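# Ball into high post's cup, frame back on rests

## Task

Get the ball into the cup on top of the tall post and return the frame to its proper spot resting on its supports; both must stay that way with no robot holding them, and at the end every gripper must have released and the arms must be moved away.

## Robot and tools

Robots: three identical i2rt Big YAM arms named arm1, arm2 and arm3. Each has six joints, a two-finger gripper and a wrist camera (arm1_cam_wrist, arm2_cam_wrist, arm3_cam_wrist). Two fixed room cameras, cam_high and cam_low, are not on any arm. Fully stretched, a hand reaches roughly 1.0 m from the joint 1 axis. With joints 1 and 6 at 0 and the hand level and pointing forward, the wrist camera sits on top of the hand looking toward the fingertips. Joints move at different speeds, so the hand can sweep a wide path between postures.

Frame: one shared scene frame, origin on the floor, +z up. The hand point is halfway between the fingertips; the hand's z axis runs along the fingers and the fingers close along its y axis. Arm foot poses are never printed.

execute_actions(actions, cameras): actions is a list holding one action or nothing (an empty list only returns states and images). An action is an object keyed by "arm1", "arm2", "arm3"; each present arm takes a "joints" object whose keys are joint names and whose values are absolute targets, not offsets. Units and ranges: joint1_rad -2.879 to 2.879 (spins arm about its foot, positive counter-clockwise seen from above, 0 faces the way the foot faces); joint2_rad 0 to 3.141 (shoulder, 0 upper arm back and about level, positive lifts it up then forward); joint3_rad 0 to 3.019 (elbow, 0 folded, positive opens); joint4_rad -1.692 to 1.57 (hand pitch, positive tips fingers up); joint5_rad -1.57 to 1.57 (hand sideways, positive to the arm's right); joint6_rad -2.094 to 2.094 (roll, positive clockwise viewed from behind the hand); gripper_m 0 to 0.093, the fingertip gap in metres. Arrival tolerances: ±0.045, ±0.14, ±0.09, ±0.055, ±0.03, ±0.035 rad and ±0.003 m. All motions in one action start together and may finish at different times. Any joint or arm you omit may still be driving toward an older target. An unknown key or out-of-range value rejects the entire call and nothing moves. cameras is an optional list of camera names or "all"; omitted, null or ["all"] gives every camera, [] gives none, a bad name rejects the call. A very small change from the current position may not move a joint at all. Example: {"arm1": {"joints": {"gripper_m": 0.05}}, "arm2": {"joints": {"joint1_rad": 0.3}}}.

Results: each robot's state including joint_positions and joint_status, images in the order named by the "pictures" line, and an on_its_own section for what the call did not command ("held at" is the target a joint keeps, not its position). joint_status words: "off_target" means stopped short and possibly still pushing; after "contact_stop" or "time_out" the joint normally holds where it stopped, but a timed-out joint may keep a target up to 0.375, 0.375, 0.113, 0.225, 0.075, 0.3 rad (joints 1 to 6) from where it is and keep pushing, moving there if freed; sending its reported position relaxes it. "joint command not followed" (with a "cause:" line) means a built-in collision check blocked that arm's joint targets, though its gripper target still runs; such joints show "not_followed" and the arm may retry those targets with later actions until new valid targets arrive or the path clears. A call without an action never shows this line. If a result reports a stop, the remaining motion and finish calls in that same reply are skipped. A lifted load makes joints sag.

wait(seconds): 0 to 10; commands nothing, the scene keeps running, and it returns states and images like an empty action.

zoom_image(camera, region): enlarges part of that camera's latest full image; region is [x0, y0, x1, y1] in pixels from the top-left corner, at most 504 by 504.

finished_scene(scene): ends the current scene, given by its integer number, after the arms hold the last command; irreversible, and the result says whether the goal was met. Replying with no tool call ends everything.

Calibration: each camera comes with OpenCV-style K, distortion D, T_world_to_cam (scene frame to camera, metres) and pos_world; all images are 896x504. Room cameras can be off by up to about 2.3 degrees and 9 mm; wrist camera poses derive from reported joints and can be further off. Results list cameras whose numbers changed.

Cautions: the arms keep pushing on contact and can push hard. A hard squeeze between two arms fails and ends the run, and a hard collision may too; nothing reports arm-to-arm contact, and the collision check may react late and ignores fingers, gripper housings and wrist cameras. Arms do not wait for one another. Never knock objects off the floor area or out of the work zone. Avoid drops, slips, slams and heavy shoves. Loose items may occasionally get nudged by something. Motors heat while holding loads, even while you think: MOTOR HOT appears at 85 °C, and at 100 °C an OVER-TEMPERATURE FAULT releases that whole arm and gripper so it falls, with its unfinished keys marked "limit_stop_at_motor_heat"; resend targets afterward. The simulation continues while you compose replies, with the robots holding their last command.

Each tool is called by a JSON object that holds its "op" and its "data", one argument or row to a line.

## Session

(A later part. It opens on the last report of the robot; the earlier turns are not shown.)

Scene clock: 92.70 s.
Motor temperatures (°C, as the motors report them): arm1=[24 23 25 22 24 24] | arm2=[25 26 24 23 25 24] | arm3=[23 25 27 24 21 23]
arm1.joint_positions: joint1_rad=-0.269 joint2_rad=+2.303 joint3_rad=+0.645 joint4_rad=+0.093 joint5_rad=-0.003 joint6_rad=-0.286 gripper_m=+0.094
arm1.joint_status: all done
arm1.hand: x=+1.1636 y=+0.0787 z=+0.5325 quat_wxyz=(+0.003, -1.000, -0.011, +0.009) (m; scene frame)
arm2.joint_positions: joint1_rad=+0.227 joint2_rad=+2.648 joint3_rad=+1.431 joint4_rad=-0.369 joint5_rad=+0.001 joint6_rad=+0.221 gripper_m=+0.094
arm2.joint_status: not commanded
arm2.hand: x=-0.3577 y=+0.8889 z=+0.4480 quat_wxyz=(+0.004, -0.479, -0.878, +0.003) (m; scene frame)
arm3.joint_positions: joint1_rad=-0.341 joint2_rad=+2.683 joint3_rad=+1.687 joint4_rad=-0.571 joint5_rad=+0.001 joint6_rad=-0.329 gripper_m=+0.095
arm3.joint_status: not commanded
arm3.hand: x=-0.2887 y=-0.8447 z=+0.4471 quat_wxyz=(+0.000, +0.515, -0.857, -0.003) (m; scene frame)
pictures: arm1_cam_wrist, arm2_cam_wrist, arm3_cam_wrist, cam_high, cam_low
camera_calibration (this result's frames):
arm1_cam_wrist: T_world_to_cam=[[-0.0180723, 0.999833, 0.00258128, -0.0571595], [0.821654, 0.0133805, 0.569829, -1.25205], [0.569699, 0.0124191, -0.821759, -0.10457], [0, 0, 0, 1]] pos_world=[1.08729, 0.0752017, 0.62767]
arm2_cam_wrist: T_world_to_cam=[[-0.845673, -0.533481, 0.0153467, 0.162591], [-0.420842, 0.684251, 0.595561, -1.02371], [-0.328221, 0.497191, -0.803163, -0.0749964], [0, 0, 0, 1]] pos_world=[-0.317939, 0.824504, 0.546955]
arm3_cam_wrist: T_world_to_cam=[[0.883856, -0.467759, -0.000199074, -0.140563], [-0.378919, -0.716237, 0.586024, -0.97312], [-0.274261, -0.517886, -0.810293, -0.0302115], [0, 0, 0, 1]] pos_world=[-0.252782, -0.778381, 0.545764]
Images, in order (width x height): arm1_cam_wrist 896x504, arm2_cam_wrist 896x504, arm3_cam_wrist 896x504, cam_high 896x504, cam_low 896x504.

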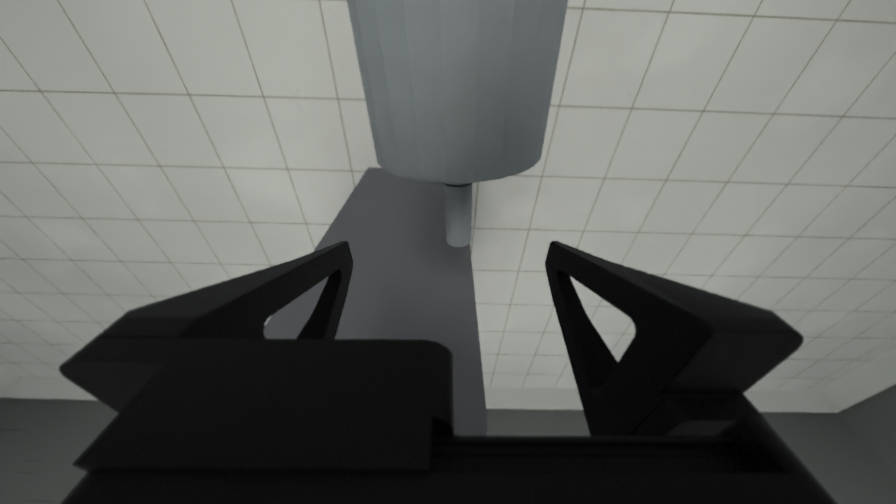

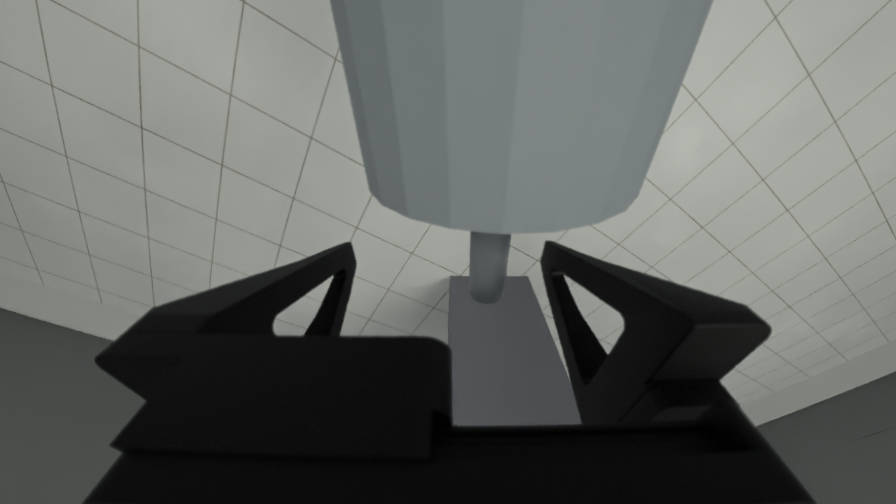

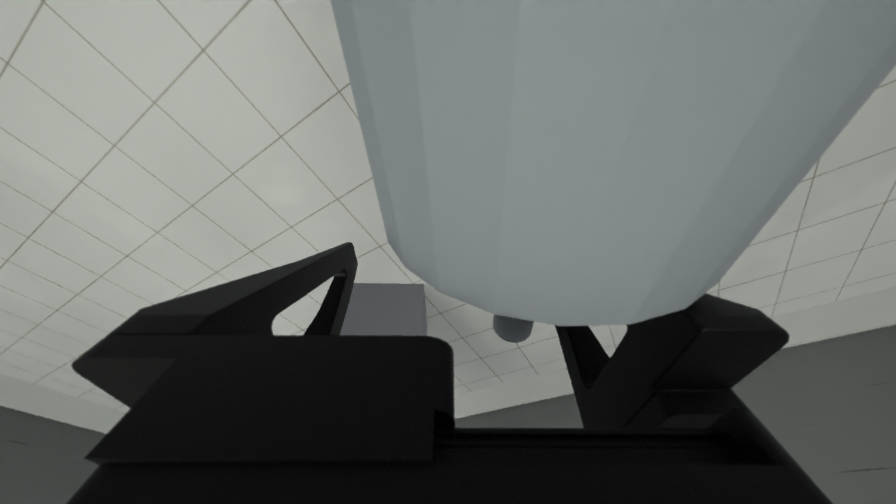

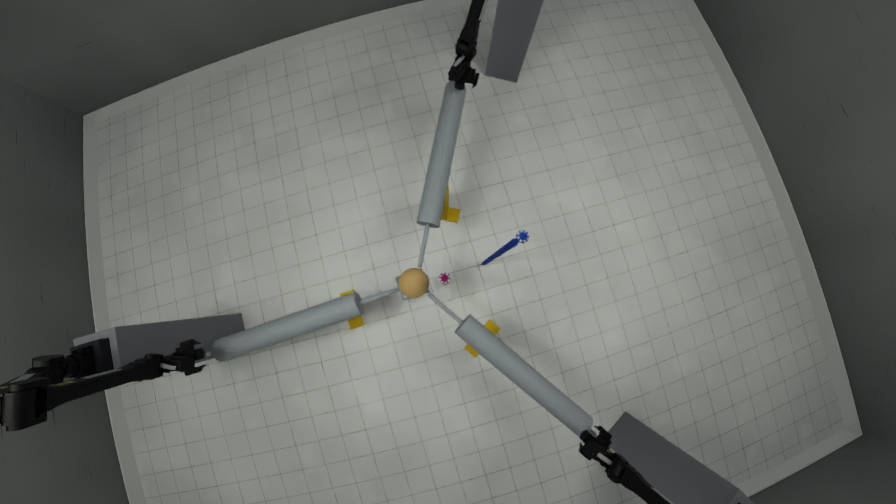

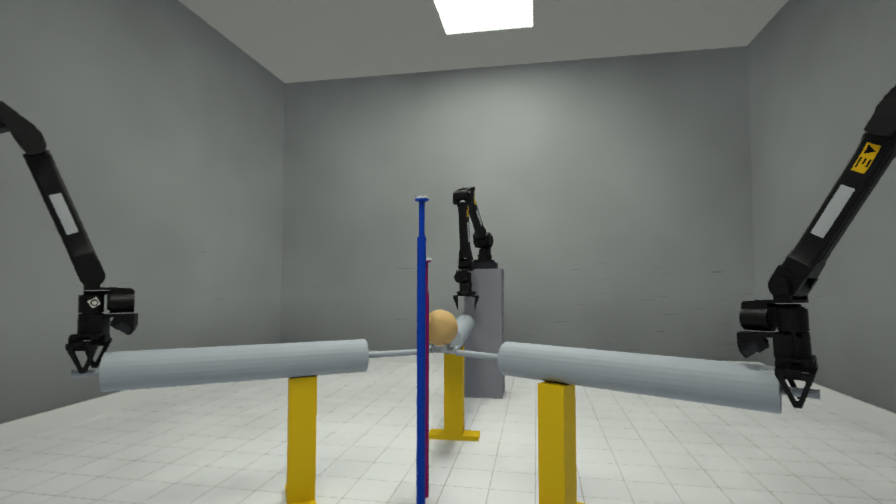

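{"op": "execute_actions", "data": {
  "actions": [
    {"arm1":{"joints":{"joint1_rad":-0.29,"joint2_rad":2.43,"joint3_rad":0.68,"joint4_rad":0.14}},"arm2":{"joints":{"joint1_rad":0.18,"joint2_rad":2.69,"joint3_rad":1.435,"joint4_rad":-0.315,"joint6_rad":0.18}},"arm3":{"joints":{"joint1_rad":-0.41,"joint2_rad":2.685,"joint3_rad":1.655,"joint4_rad":-0.55,"joint6_rad":-0.39}}}
  ],
  "cameras": []
}}

{"op": "execute_actions", "data": {
  "actions": [
    {"arm1":{"joints":{"joint2_rad":2.52,"joint3_rad":0.735,"joint4_rad":0.19}}}
  ],
  "cameras": []
}}

{"op": "execute_actions", "data": {
  "actions": [
    {"arm1":{"joints":{"joint2_rad":2.6,"joint3_rad":0.785,"joint4_rad":0.235}}}
  ]
}}

Scene clock: 105.33 s.
Motor temperatures (°C, as the motors report them): arm1=[24 24 25 22 23 24] | arm2=[25 27 23 23 25 24] | arm3=[23 25 26 24 21 23]
arm1.joint_positions: joint1_rad=-0.280 joint2_rad=+2.433 joint3_rad=+0.684 joint4_rad=+0.127 joint5_rad=-0.003 joint6_rad=-0.287 gripper_m=+0.094
arm1.joint_status: all done
arm1.hand: x=+1.1839 y=+0.0765 z=+0.4957 quat_wxyz=(-0.005, -1.000, -0.005, -0.019) (m; scene frame)
arm2.joint_positions: joint1_rad=+0.187 joint2_rad=+2.672 joint3_rad=+1.431 joint4_rad=-0.334 joint5_rad=+0.001 joint6_rad=+0.191 gripper_m=+0.094
arm2.joint_status: all done
arm2.hand: x=-0.3746 y=+0.8771 z=+0.4360 quat_wxyz=(-0.001, -0.483, -0.875, +0.004) (m; scene frame)
arm3.joint_positions: joint1_rad=-0.413 joint2_rad=+2.683 joint3_rad=+1.659 joint4_rad=-0.560 joint5_rad=+0.001 joint6_rad=-0.376 gripper_m=+0.095
arm3.joint_status: all done
arm3.hand: x=-0.2706 y=-0.8856 z=+0.4411 quat_wxyz=(+0.008, +0.504, -0.864, -0.002) (m; scene frame)
pictures: none
No camera images: the call's "cameras" was empty. Leave "cameras" out to get every camera's image.

Scene clock: 106.10 s.
Motor temperatures (°C, as the motors report them): arm1=[24 24 25 22 23 24] | arm2=[25 27 23 23 25 24] | arm3=[23 26 26 24 21 23]
arm1.joint_positions: joint1_rad=-0.280 joint2_rad=+2.513 joint3_rad=+0.738 joint4_rad=+0.177 joint5_rad=-0.003 joint6_rad=-0.287 gripper_m=+0.094
arm1.joint_status: all done
arm1.hand: x=+1.1734 y=+0.0796 z=+0.4705 quat_wxyz=(-0.002, -1.000, -0.005, -0.007) (m; scene frame)
arm2.joint_positions: joint1_rad=+0.187 joint2_rad=+2.672 joint3_rad=+1.431 joint4_rad=-0.334 joint5_rad=+0.001 joint6_rad=+0.191 gripper_m=+0.094
arm2.joint_status: not commanded
arm2.hand: x=-0.3746 y=+0.8771 z=+0.4360 quat_wxyz=(-0.001, -0.483, -0.875, +0.004) (m; scene frame)
arm3.joint_positions: joint1_rad=-0.413 joint2_rad=+2.683 joint3_rad=+1.659 joint4_rad=-0.560 joint5_rad=+0.001 joint6_rad=-0.377 gripper_m=+0.095
arm3.joint_status: not commanded
arm3.hand: x=-0.2706 y=-0.8856 z=+0.4411 quat_wxyz=(+0.008, +0.504, -0.863, -0.002) (m; scene frame)
pictures: none
No camera images: the call's "cameras" was empty. Leave "cameras" out to get every camera's image.

Scene clock: 106.93 s.
Motor temperatures (°C, as the motors report them): arm1=[24 24 25 22 23 24] | arm2=[25 27 23 23 25 24] | arm3=[23 26 26 24 21 23]
arm1.joint_positions: joint1_rad=-0.280 joint2_rad=+2.593 joint3_rad=+0.787 joint4_rad=+0.221 joint5_rad=-0.003 joint6_rad=-0.287 gripper_m=+0.094
arm1.joint_status: all done
arm1.hand: x=+1.1696 y=+0.0808 z=+0.4447 quat_wxyz=(+0.000, -1.000, -0.005, -0.001) (m; scene frame)
arm2.joint_positions: joint1_rad=+0.187 joint2_rad=+2.672 joint3_rad=+1.431 joint4_rad=-0.334 joint5_rad=+0.001 joint6_rad=+0.191 gripper_m=+0.094
arm2.joint_status: not commanded
arm2.hand: x=-0.3746 y=+0.8771 z=+0.4360 quat_wxyz=(-0.001, -0.483, -0.875, +0.004) (m; scene frame)
arm3.joint_positions: joint1_rad=-0.413 joint2_rad=+2.683 joint3_rad=+1.659 joint4_rad=-0.560 joint5_rad=+0.001 joint6_rad=-0.377 gripper_m=+0.095
arm3.joint_status: not commanded
arm3.hand: x=-0.2706 y=-0.8856 z=+0.4411 quat_wxyz=(+0.008, +0.504, -0.863, -0.002) (m; scene frame)
pictures: arm1_cam_wrist, arm2_cam_wrist, arm3_cam_wrist, cam_high, cam_low
camera_calibration (this result's frames):
arm1_cam_wrist: T_world_to_cam=[[-0.00730981, 0.999969, -0.00303719, -0.0689856], [0.810064, 0.00770233, 0.58629, -1.20033], [0.586295, 0.00182535, -0.810095, -0.203875], [0, 0, 0, 1]] pos_world=[1.09137, 0.0786009, 0.538374]
arm2_cam_wrist: T_world_to_cam=[[-0.850788, -0.525352, 0.0128139, 0.134273], [-0.418739, 0.692463, 0.587497, -1.01853], [-0.317516, 0.49447, -0.809125, -0.0753413], [0, 0, 0, 1]] pos_world=[-0.336185, 0.813091, 0.535705]
arm3_cam_wrist: T_world_to_cam=[[0.872378, -0.48879, -0.00630224, -0.194737], [-0.388188, -0.700547, 0.598786, -0.986299], [-0.297096, -0.519921, -0.800884, -0.0633417], [0, 0, 0, 1]] pos_world=[-0.231803, -0.819067, 0.538625]
Images, in order (width x height): arm1_cam_wrist 896x504, arm2_cam_wrist 896x504, arm3_cam_wrist 896x504, cam_high 896x504, cam_low 896x504.

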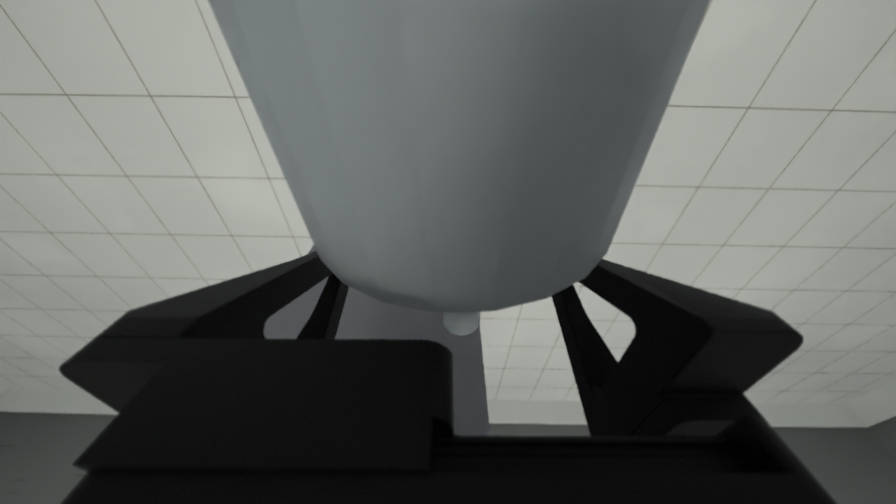

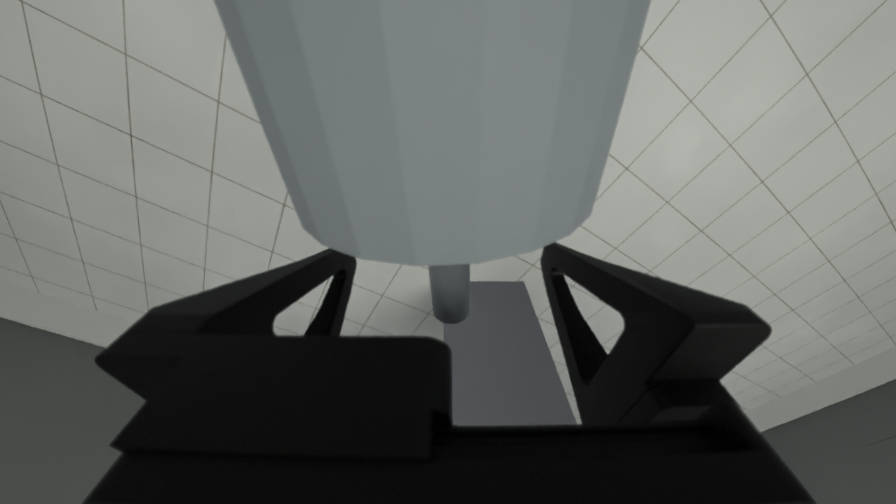

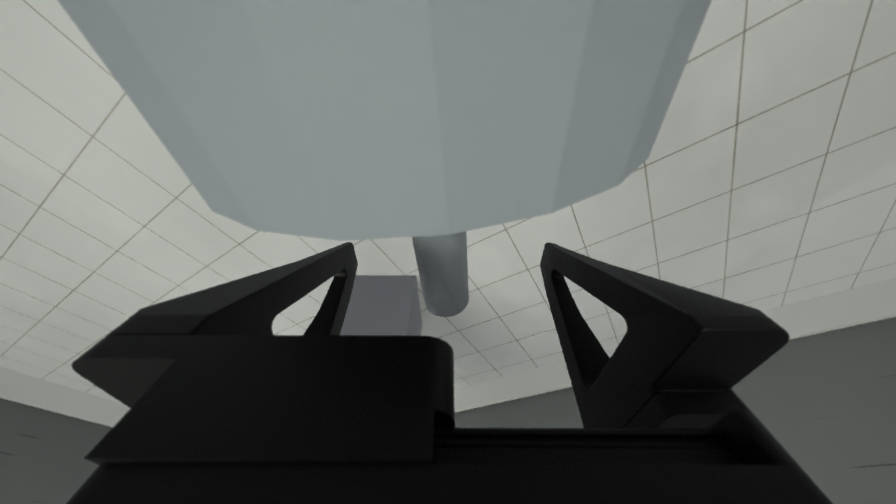

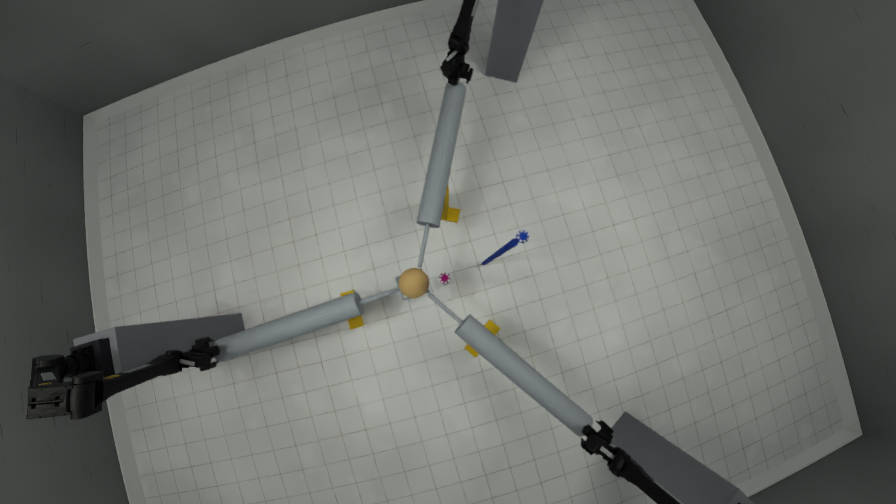

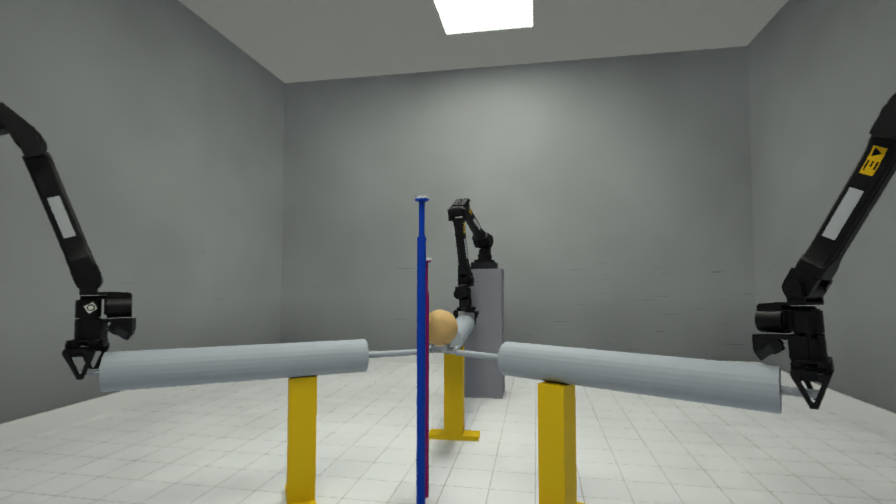

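{"op": "execute_actions", "data": {
  "actions": [
    {"arm1":{"joints":{"joint4_rad":0.18}},"arm2":{"joints":{"joint2_rad":2.725,"joint3_rad":1.46}},"arm3":{"joints":{"joint4_rad":-0.485}}}
  ],
  "cameras": []
}}

{"op": "execute_actions", "data": {
  "actions": [
    {"arm1":{"joints":{"gripper_m":0}},"arm2":{"joints":{"gripper_m":0}},"arm3":{"joints":{"gripper_m":0}}}
  ],
  "cameras": ["cam_low","cam_high"]
}}

{"op": "zoom_image", "data": {
  "camera": "cam_low",
  "region": [700, 300, 896, 430]
}}

{"op": "zoom_image", "data": {
  "camera": "cam_low",
  "region": [20, 290, 200, 410]
}}

Scene clock: 112.60 s.
Motor temperatures (°C, as the motors report them): arm1=[24 24 25 22 23 24] | arm2=[25 27 23 23 25 24] | arm3=[23 26 26 24 21 23]
arm1.joint_positions: joint1_rad=-0.280 joint2_rad=+2.593 joint3_rad=+0.787 joint4_rad=+0.196 joint5_rad=-0.003 joint6_rad=-0.287 gripper_m=+0.094
arm1.joint_status: all done
arm1.hand: x=+1.1756 y=+0.0791 z=+0.4448 quat_wxyz=(-0.004, -1.000, -0.005, -0.013) (m; scene frame)
arm2.joint_positions: joint1_rad=+0.187 joint2_rad=+2.711 joint3_rad=+1.440 joint4_rad=-0.332 joint5_rad=+0.001 joint6_rad=+0.191 gripper_m=+0.094
arm2.joint_status: all done
arm2.hand: x=-0.3839 y=+0.8868 z=+0.4182 quat_wxyz=(+0.012, -0.483, -0.875, +0.000) (m; scene frame)
arm3.joint_positions: joint1_rad=-0.413 joint2_rad=+2.683 joint3_rad=+1.659 joint4_rad=-0.498 joint5_rad=+0.001 joint6_rad=-0.377 gripper_m=+0.095
arm3.joint_status: all done
arm3.hand: x=-0.2586 y=-0.8759 z=+0.4414 quat_wxyz=(-0.023, +0.504, -0.863, -0.007) (m; scene frame)
pictures: none
No camera images: the call's "cameras" was empty. Leave "cameras" out to get every camera's image.

Scene clock: 113.33 s.
Motor temperatures (°C, as the motors report them): arm1=[24 24 25 22 23 24] | arm2=[25 27 23 23 25 24] | arm3=[23 26 26 24 21 23]
arm1.joint_positions: joint1_rad=-0.286 joint2_rad=+2.594 joint3_rad=+0.787 joint4_rad=+0.195 joint5_rad=+0.009 joint6_rad=-0.304 gripper_m=+0.018
arm1.joint_status: gripper_m off_target (ended at +0.018, target +0.000)
arm1.hand: x=+1.1771 y=+0.0824 z=+0.4446 quat_wxyz=(+0.002, -1.000, -0.011, -0.016) (m; scene frame)
arm2.joint_positions: joint1_rad=+0.189 joint2_rad=+2.711 joint3_rad=+1.441 joint4_rad=-0.329 joint5_rad=-0.005 joint6_rad=+0.167 gripper_m=+0.018
arm2.joint_status: gripper_m off_target (ended at +0.018, target +0.000)
arm2.hand: x=-0.3815 y=+0.8869 z=+0.4184 quat_wxyz=(+0.009, -0.472, -0.881, -0.002) (m; scene frame)
arm3.joint_positions: joint1_rad=-0.408 joint2_rad=+2.683 joint3_rad=+1.653 joint4_rad=-0.498 joint5_rad=-0.006 joint6_rad=-0.421 gripper_m=+0.019
arm3.joint_status: gripper_m off_target (ended at +0.019, target +0.000)
arm3.hand: x=-0.2638 y=-0.8744 z=+0.4403 quat_wxyz=(-0.020, +0.526, -0.850, -0.009) (m; scene frame)
pictures: cam_high, cam_low
Images, in order (width x height): cam_high 896x504, cam_low 896x504.

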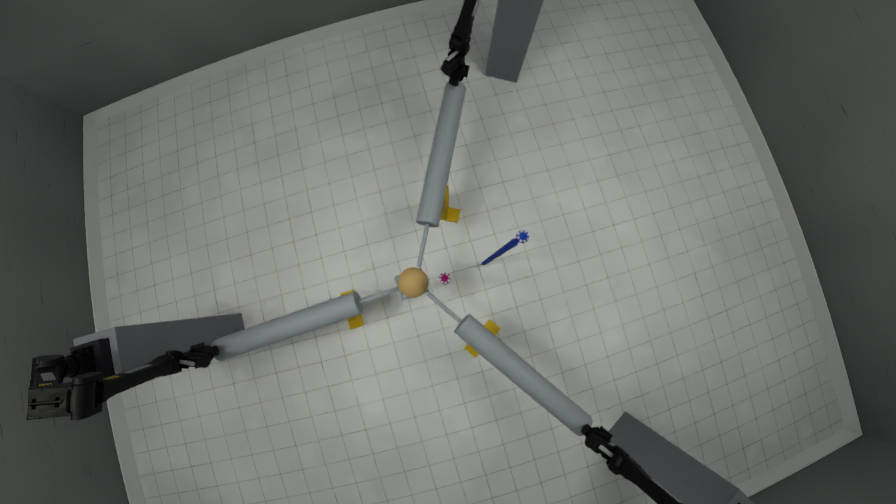

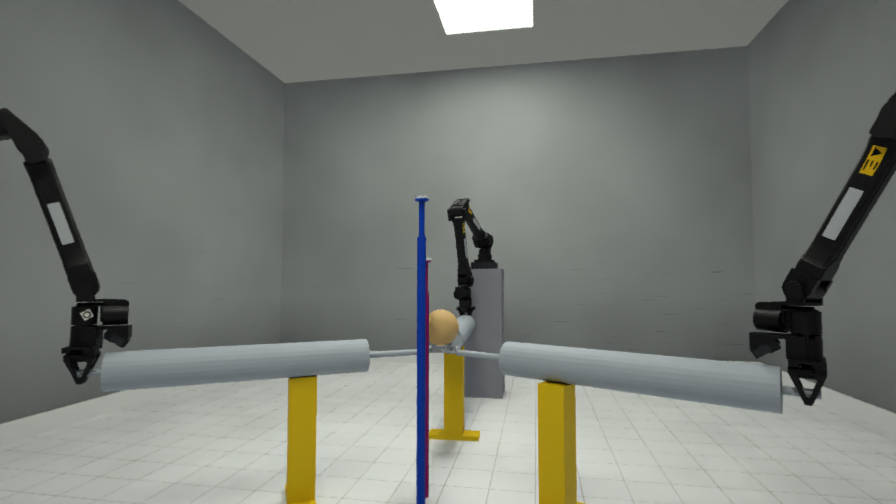

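Region (700, 300, 896, 430) of cam_low's 896x504 image, scaled by 2.571, with more detail than that image has; it fills the top 334 rows of this view, and the rest is white.

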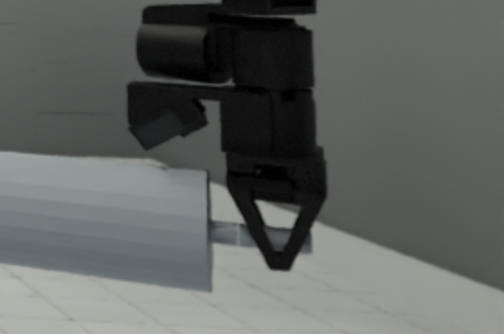

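Region (20, 290, 200, 410) of cam_low's 896x504 image, scaled by 2.800, with more detail than that image has.

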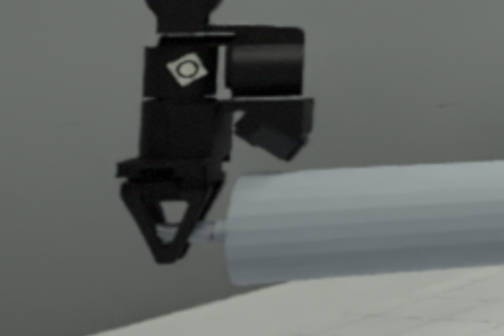

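{"op": "execute_actions", "data": {
  "actions": [
    {"arm1":{"joints":{"joint2_rad":2.40,"joint3_rad":0.682,"joint4_rad":0.106}},"arm2":{"joints":{"joint2_rad":2.56,"joint3_rad":1.345,"joint4_rad":-0.385}},"arm3":{"joints":{"joint2_rad":2.548,"joint3_rad":1.575,"joint4_rad":-0.555}}}
  ],
  "cameras": ["cam_low"]
}}

{"op": "execute_actions", "data": {
  "actions": [
    {"arm1":{"joints":{"joint2_rad":2.187,"joint3_rad":0.603,"joint4_rad":-0.028}},"arm2":{"joints":{"joint2_rad":2.419,"joint3_rad":1.272,"joint4_rad":-0.452}},"arm3":{"joints":{"joint2_rad":2.42,"joint3_rad":1.519,"joint4_rad":-0.627}}}
  ],
  "cameras": ["cam_low","cam_high"]
}}

Scene clock: 129.93 s.
Motor temperatures (°C, as the motors report them): arm1=[24 24 25 22 23 24] | arm2=[25 27 23 23 25 24] | arm3=[23 26 25 24 21 23]
arm1.joint_positions: joint1_rad=-0.286 joint2_rad=+2.419 joint3_rad=+0.697 joint4_rad=+0.123 joint5_rad=+0.004 joint6_rad=-0.304 gripper_m=+0.018
arm1.joint_status: all done
arm1.hand: x=+1.1720 y=+0.0827 z=+0.4988 quat_wxyz=(+0.001, -1.000, -0.011, -0.008) (m; scene frame)
arm2.joint_positions: joint1_rad=+0.182 joint2_rad=+2.582 joint3_rad=+1.349 joint4_rad=-0.369 joint5_rad=-0.004 joint6_rad=+0.161 gripper_m=+0.018
arm2.joint_status: all done
arm2.hand: x=-0.3867 y=+0.8873 z=+0.4698 quat_wxyz=(+0.012, -0.473, -0.881, -0.002) (m; scene frame)
arm3.joint_positions: joint1_rad=-0.400 joint2_rad=+2.587 joint3_rad=+1.584 joint4_rad=-0.534 joint5_rad=-0.011 joint6_rad=-0.419 gripper_m=+0.019
arm3.joint_status: all done
arm3.hand: x=-0.2712 y=-0.8740 z=+0.4805 quat_wxyz=(-0.015, +0.528, -0.849, -0.011) (m; scene frame)
pictures: cam_low
Images, in order (width x height): cam_low 896x504.

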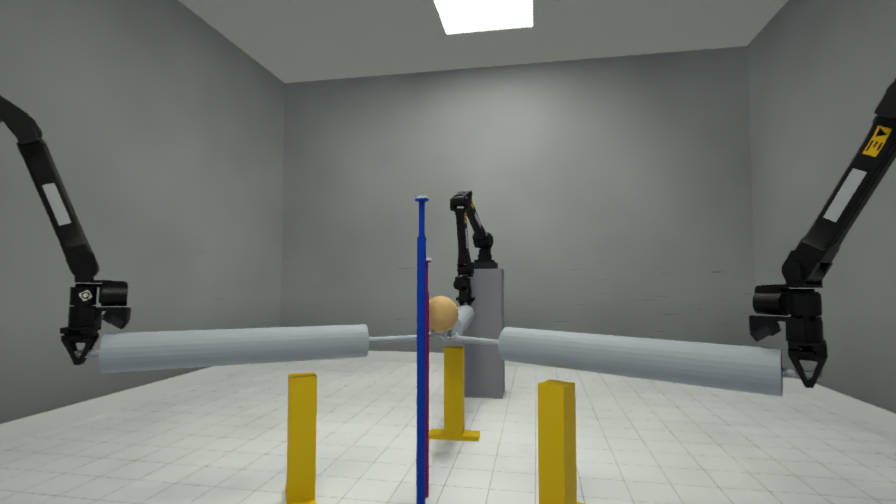

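Scene clock: 130.83 s.
Motor temperatures (°C, as the motors report them): arm1=[24 24 25 22 23 24] | arm2=[25 27 23 23 25 24] | arm3=[23 26 25 24 21 23]
arm1.joint_positions: joint1_rad=-0.286 joint2_rad=+2.203 joint3_rad=+0.612 joint4_rad=-0.008 joint5_rad=+0.006 joint6_rad=-0.304 gripper_m=+0.018
arm1.joint_status: all done
arm1.hand: x=+1.1738 y=+0.0824 z=+0.5602 quat_wxyz=(+0.002, -1.000, -0.011, -0.009) (m; scene frame)
arm2.joint_positions: joint1_rad=+0.181 joint2_rad=+2.437 joint3_rad=+1.276 joint4_rad=-0.438 joint5_rad=-0.005 joint6_rad=+0.160 gripper_m=+0.018
arm2.joint_status: all done
arm2.hand: x=-0.3852 y=+0.8864 z=+0.5298 quat_wxyz=(+0.010, -0.473, -0.881, -0.002) (m; scene frame)
arm3.joint_positions: joint1_rad=-0.402 joint2_rad=+2.455 joint3_rad=+1.524 joint4_rad=-0.611 joint5_rad=-0.011 joint6_rad=-0.420 gripper_m=+0.019
arm3.joint_status: all done
arm3.hand: x=-0.2709 y=-0.8754 z=+0.5420 quat_wxyz=(-0.012, +0.528, -0.849, -0.011) (m; scene frame)
pictures: cam_high, cam_low
Images, in order (width x height): cam_high 896x504, cam_low 896x504.

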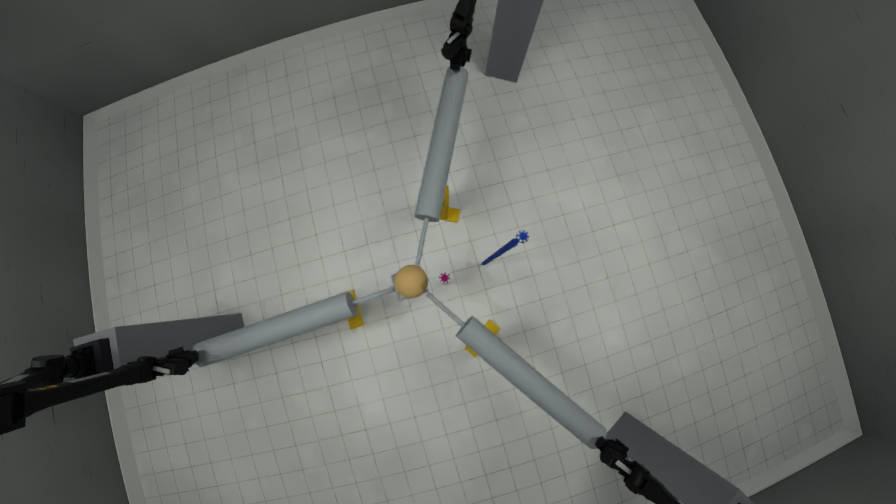

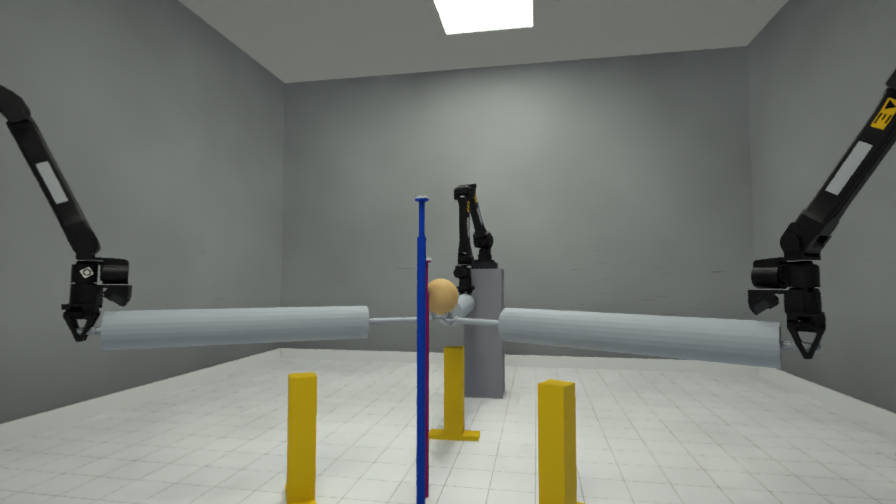

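Works. Continue; arm3 biased −0.02 on joint2.

{"op": "execute_actions", "data": {
  "actions": [
    {"arm1":{"joints":{"joint2_rad":1.96,"joint3_rad":0.553,"joint4_rad":-0.208}},"arm2":{"joints":{"joint2_rad":2.28,"joint3_rad":1.223,"joint4_rad":-0.545}},"arm3":{"joints":{"joint2_rad":2.285,"joint3_rad":1.49,"joint4_rad":-0.72}}}
  ],
  "cameras": []
}}

{"op": "execute_actions", "data": {
  "actions": [
    {"arm1":{"joints":{"joint2_rad":1.733,"joint3_rad":0.539,"joint4_rad":-0.418}},"arm2":{"joints":{"joint2_rad":2.145,"joint3_rad":1.199,"joint4_rad":-0.653}},"arm3":{"joints":{"joint2_rad":2.175,"joint3_rad":1.485,"joint4_rad":-0.83}}}
  ],
  "cameras": ["cam_low"]
}}

{"op": "execute_actions", "data": {
  "actions": [
    {"arm1":{"joints":{"joint2_rad":1.525,"joint3_rad":0.562,"joint4_rad":-0.645}},"arm2":{"joints":{"joint2_rad":2.022,"joint3_rad":1.205,"joint4_rad":-0.778}},"arm3":{"joints":{"joint2_rad":2.08,"joint3_rad":1.515,"joint4_rad":-0.945}}}
  ],
  "cameras": []
}}

{"op": "execute_actions", "data": {
  "actions": [
    {"arm1":{"joints":{"joint2_rad":1.358,"joint3_rad":0.625,"joint4_rad":-0.871}},"arm2":{"joints":{"joint2_rad":1.915,"joint3_rad":1.236,"joint4_rad":-0.91}},"arm3":{"joints":{"joint2_rad":2.0,"joint3_rad":1.565,"joint4_rad":-1.07}}}
  ],
  "cameras": ["cam_low","cam_high"]
}}

Scene clock: 139.27 s.
Motor temperatures (°C, as the motors report them): arm1=[24 24 25 22 23 24] | arm2=[25 28 23 23 25 24] | arm3=[23 27 25 24 22 23]
arm1.joint_positions: joint1_rad=-0.286 joint2_rad=+1.976 joint3_rad=+0.560 joint4_rad=-0.186 joint5_rad=+0.008 joint6_rad=-0.304 gripper_m=+0.018
arm1.joint_status: all done
arm1.hand: x=+1.1753 y=+0.0821 z=+0.6207 quat_wxyz=(+0.003, -1.000, -0.011, -0.011) (m; scene frame)
arm2.joint_positions: joint1_rad=+0.182 joint2_rad=+2.296 joint3_rad=+1.229 joint4_rad=-0.529 joint5_rad=-0.005 joint6_rad=+0.160 gripper_m=+0.018
arm2.joint_status: all done
arm2.hand: x=-0.3835 y=+0.8854 z=+0.5904 quat_wxyz=(+0.008, -0.473, -0.881, -0.002) (m; scene frame)
arm3.joint_positions: joint1_rad=-0.402 joint2_rad=+2.324 joint3_rad=+1.488 joint4_rad=-0.712 joint5_rad=-0.010 joint6_rad=-0.422 gripper_m=+0.019
arm3.joint_status: all done
arm3.hand: x=-0.2710 y=-0.8763 z=+0.6070 quat_wxyz=(-0.009, +0.528, -0.849, -0.010) (m; scene frame)
pictures: none
No camera images: the call's "cameras" was empty. Leave "cameras" out to get every camera's image.

Scene clock: 140.23 s.
Motor temperatures (°C, as the motors report them): arm1=[24 24 25 22 23 24] | arm2=[25 28 23 23 25 24] | arm3=[23 27 25 24 22 23]
arm1.joint_positions: joint1_rad=-0.286 joint2_rad=+1.748 joint3_rad=+0.543 joint4_rad=-0.395 joint5_rad=+0.009 joint6_rad=-0.304 gripper_m=+0.018
arm1.joint_status: all done
arm1.hand: x=+1.1757 y=+0.0819 z=+0.6810 quat_wxyz=(+0.004, -1.000, -0.011, -0.010) (m; scene frame)
arm2.joint_positions: joint1_rad=+0.182 joint2_rad=+2.162 joint3_rad=+1.205 joint4_rad=-0.639 joint5_rad=-0.005 joint6_rad=+0.160 gripper_m=+0.018
arm2.joint_status: all done
arm2.hand: x=-0.3829 y=+0.8854 z=+0.6507 quat_wxyz=(+0.008, -0.473, -0.881, -0.002) (m; scene frame)
arm3.joint_positions: joint1_rad=-0.400 joint2_rad=+2.216 joint3_rad=+1.481 joint4_rad=-0.823 joint5_rad=-0.013 joint6_rad=-0.422 gripper_m=+0.019
arm3.joint_status: all done
arm3.hand: x=-0.2727 y=-0.8766 z=+0.6661 quat_wxyz=(-0.004, +0.529, -0.848, -0.011) (m; scene frame)
pictures: cam_low
Images, in order (width x height): cam_low 896x504.

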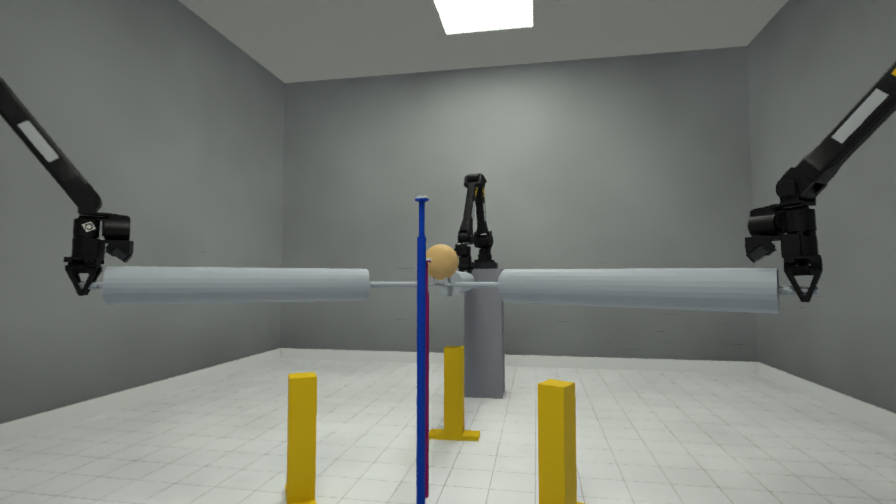

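Scene clock: 141.20 s.
Motor temperatures (°C, as the motors report them): arm1=[24 24 25 22 23 24] | arm2=[25 28 23 23 25 24] | arm3=[23 27 26 24 22 23]
arm1.joint_positions: joint1_rad=-0.286 joint2_rad=+1.533 joint3_rad=+0.554 joint4_rad=-0.608 joint5_rad=+0.004 joint6_rad=-0.304 gripper_m=+0.018
arm1.joint_status: all done
arm1.hand: x=+1.1769 y=+0.0805 z=+0.7407 quat_wxyz=(+0.003, -1.000, -0.011, -0.003) (m; scene frame)
arm2.joint_positions: joint1_rad=+0.182 joint2_rad=+2.039 joint3_rad=+1.205 joint4_rad=-0.760 joint5_rad=-0.004 joint6_rad=+0.160 gripper_m=+0.018
arm2.joint_status: all done
arm2.hand: x=-0.3823 y=+0.8850 z=+0.7111 quat_wxyz=(+0.008, -0.473, -0.881, -0.001) (m; scene frame)
arm3.joint_positions: joint1_rad=-0.399 joint2_rad=+2.112 joint3_rad=+1.481 joint4_rad=-0.924 joint5_rad=-0.015 joint6_rad=-0.422 gripper_m=+0.019
arm3.joint_status: all done
arm3.hand: x=-0.2754 y=-0.8780 z=+0.7247 quat_wxyz=(-0.005, +0.530, -0.848, -0.012) (m; scene frame)
pictures: none
No camera images: the call's "cameras" was empty. Leave "cameras" out to get every camera's image.

Scene clock: 142.10 s.
Motor temperatures (°C, as the motors report them): arm1=[24 24 25 22 23 24] | arm2=[25 28 23 23 25 24] | arm3=[23 27 26 24 22 23]
arm1.joint_positions: joint1_rad=-0.286 joint2_rad=+1.363 joint3_rad=+0.605 joint4_rad=-0.821 joint5_rad=+0.009 joint6_rad=-0.304 gripper_m=+0.018
arm1.joint_status: all done
arm1.hand: x=+1.1763 y=+0.0813 z=+0.7988 quat_wxyz=(+0.007, -1.000, -0.011, +0.000) (m; scene frame)
arm2.joint_positions: joint1_rad=+0.182 joint2_rad=+1.929 joint3_rad=+1.213 joint4_rad=-0.870 joint5_rad=-0.001 joint6_rad=+0.160 gripper_m=+0.018
arm2.joint_status: all done
arm2.hand: x=-0.3838 y=+0.8864 z=+0.7665 quat_wxyz=(+0.004, -0.473, -0.881, +0.001) (m; scene frame)
arm3.joint_positions: joint1_rad=-0.395 joint2_rad=+2.040 joint3_rad=+1.517 joint4_rad=-1.047 joint5_rad=-0.021 joint6_rad=-0.421 gripper_m=+0.019
arm3.joint_status: all done
arm3.hand: x=-0.2788 y=-0.8774 z=+0.7773 quat_wxyz=(+0.002, +0.531, -0.847, -0.014) (m; scene frame)
pictures: cam_high, cam_low
Images, in order (width x height): cam_high 896x504, cam_low 896x504.

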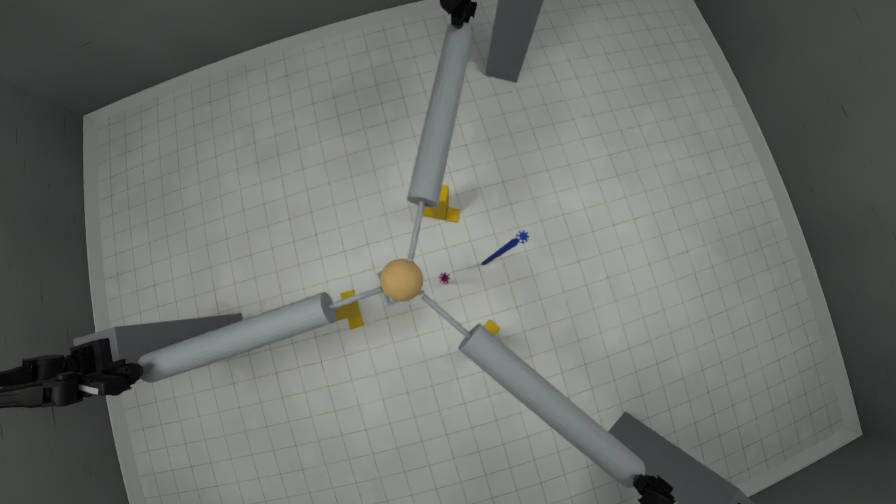

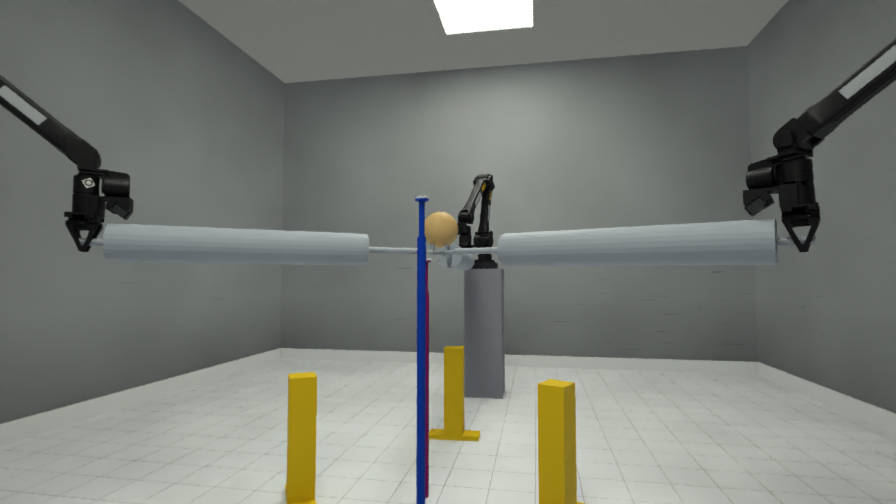

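{"op": "execute_actions", "data": {
  "actions": [
    {"arm1":{"joints":{"joint2_rad":1.24,"joint3_rad":0.725,"joint4_rad":-1.09}},"arm2":{"joints":{"joint2_rad":1.82,"joint3_rad":1.31,"joint4_rad":-1.07}},"arm3":{"joints":{"joint2_rad":1.93,"joint3_rad":1.675,"joint4_rad":-1.2}}}
  ],
  "cameras": []
}}

{"op": "execute_actions", "data": {
  "actions": [
    {"arm1":{"joints":{"joint2_rad":1.154,"joint3_rad":0.835,"joint4_rad":-1.3}},"arm2":{"joints":{"joint2_rad":1.74,"joint3_rad":1.385,"joint4_rad":-1.225}},"arm3":{"joints":{"joint2_rad":1.885,"joint3_rad":1.77,"joint4_rad":-1.34}}}
  ],
  "cameras": ["cam_low","cam_high"]
}}

Scene clock: 150.17 s.
Motor temperatures (°C, as the motors report them): arm1=[24 24 26 22 23 24] | arm2=[25 28 24 23 25 24] | arm3=[23 27 29 24 22 23]
arm1.joint_positions: joint1_rad=-0.287 joint2_rad=+1.250 joint3_rad=+0.690 joint4_rad=-1.040 joint5_rad=+0.017 joint6_rad=-0.304 gripper_m=+0.018
arm1.joint_status: all done
arm1.hand: x=+1.1796 y=+0.0819 z=+0.8548 quat_wxyz=(+0.007, -1.000, -0.011, -0.011) (m; scene frame)
arm2.joint_positions: joint1_rad=+0.182 joint2_rad=+1.840 joint3_rad=+1.275 joint4_rad=-1.029 joint5_rad=-0.006 joint6_rad=+0.160 gripper_m=+0.018
arm2.joint_status: all done
arm2.hand: x=-0.3816 y=+0.8859 z=+0.8293 quat_wxyz=(+0.007, -0.473, -0.881, -0.002) (m; scene frame)
arm3.joint_positions: joint1_rad=-0.395 joint2_rad=+1.977 joint3_rad=+1.595 joint4_rad=-1.200 joint5_rad=-0.019 joint6_rad=-0.421 gripper_m=+0.019
arm3.joint_status: all done
arm3.hand: x=-0.2777 y=-0.8775 z=+0.8395 quat_wxyz=(+0.008, +0.531, -0.847, -0.012) (m; scene frame)
pictures: none
No camera images: the call's "cameras" was empty. Leave "cameras" out to get every camera's image.

Scene clock: 152.23 s.
Motor temperatures (°C, as the motors report them): arm1=[24 24 27 22 24 24] | arm2=[25 28 25 23 25 24] | arm3=[23 27 30 24 22 23]
arm1.joint_positions: joint1_rad=-0.290 joint2_rad=+1.167 joint3_rad=+0.797 joint4_rad=-1.242 joint5_rad=+0.022 joint6_rad=-0.307 gripper_m=+0.018
arm1.joint_status: joint4_rad time_out (moved -0.202 of -0.260); the others done
arm1.on_its_own: joint4_rad reads -1.242 and still pushes toward -1.300 since a time_out
arm1.hand: x=+1.1828 y=+0.0825 z=+0.9135 quat_wxyz=(+0.008, -1.000, -0.011, -0.018) (m; scene frame)
arm2.joint_positions: joint1_rad=+0.182 joint2_rad=+1.767 joint3_rad=+1.350 joint4_rad=-1.174 joint5_rad=-0.007 joint6_rad=+0.160 gripper_m=+0.018
arm2.joint_status: all done
arm2.hand: x=-0.3800 y=+0.8857 z=+0.8899 quat_wxyz=(+0.006, -0.472, -0.881, -0.002) (m; scene frame)
arm3.joint_positions: joint1_rad=-0.395 joint2_rad=+1.934 joint3_rad=+1.685 joint4_rad=-1.342 joint5_rad=-0.018 joint6_rad=-0.422 gripper_m=+0.019
arm3.joint_status: all done
arm3.hand: x=-0.2777 y=-0.8782 z=+0.8967 quat_wxyz=(+0.012, +0.531, -0.847, -0.011) (m; scene frame)
pictures: cam_high, cam_low
Images, in order (width x height): cam_high 896x504, cam_low 896x504.

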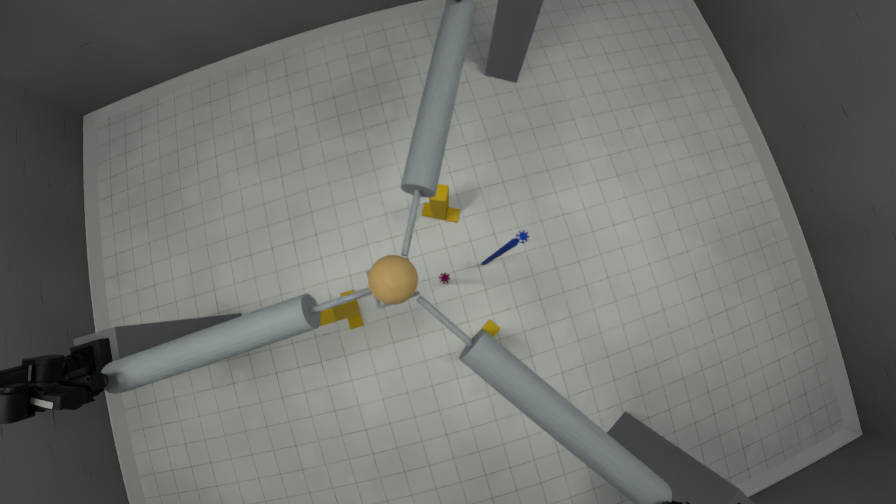

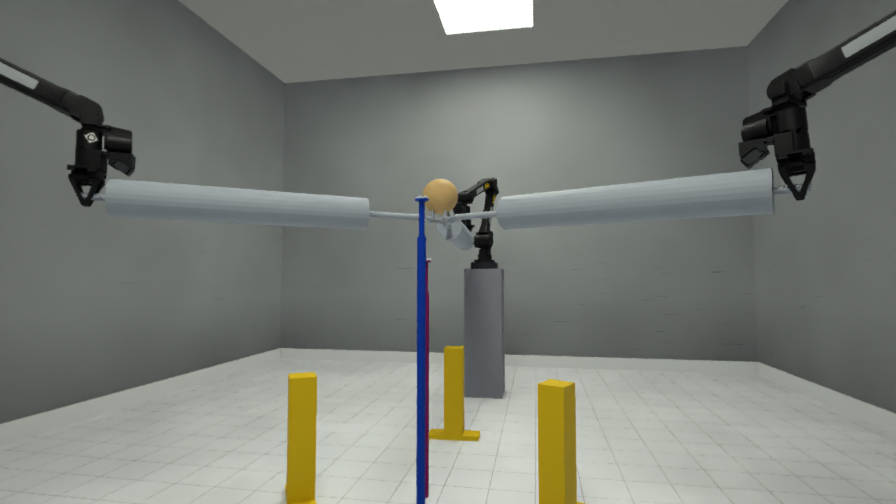

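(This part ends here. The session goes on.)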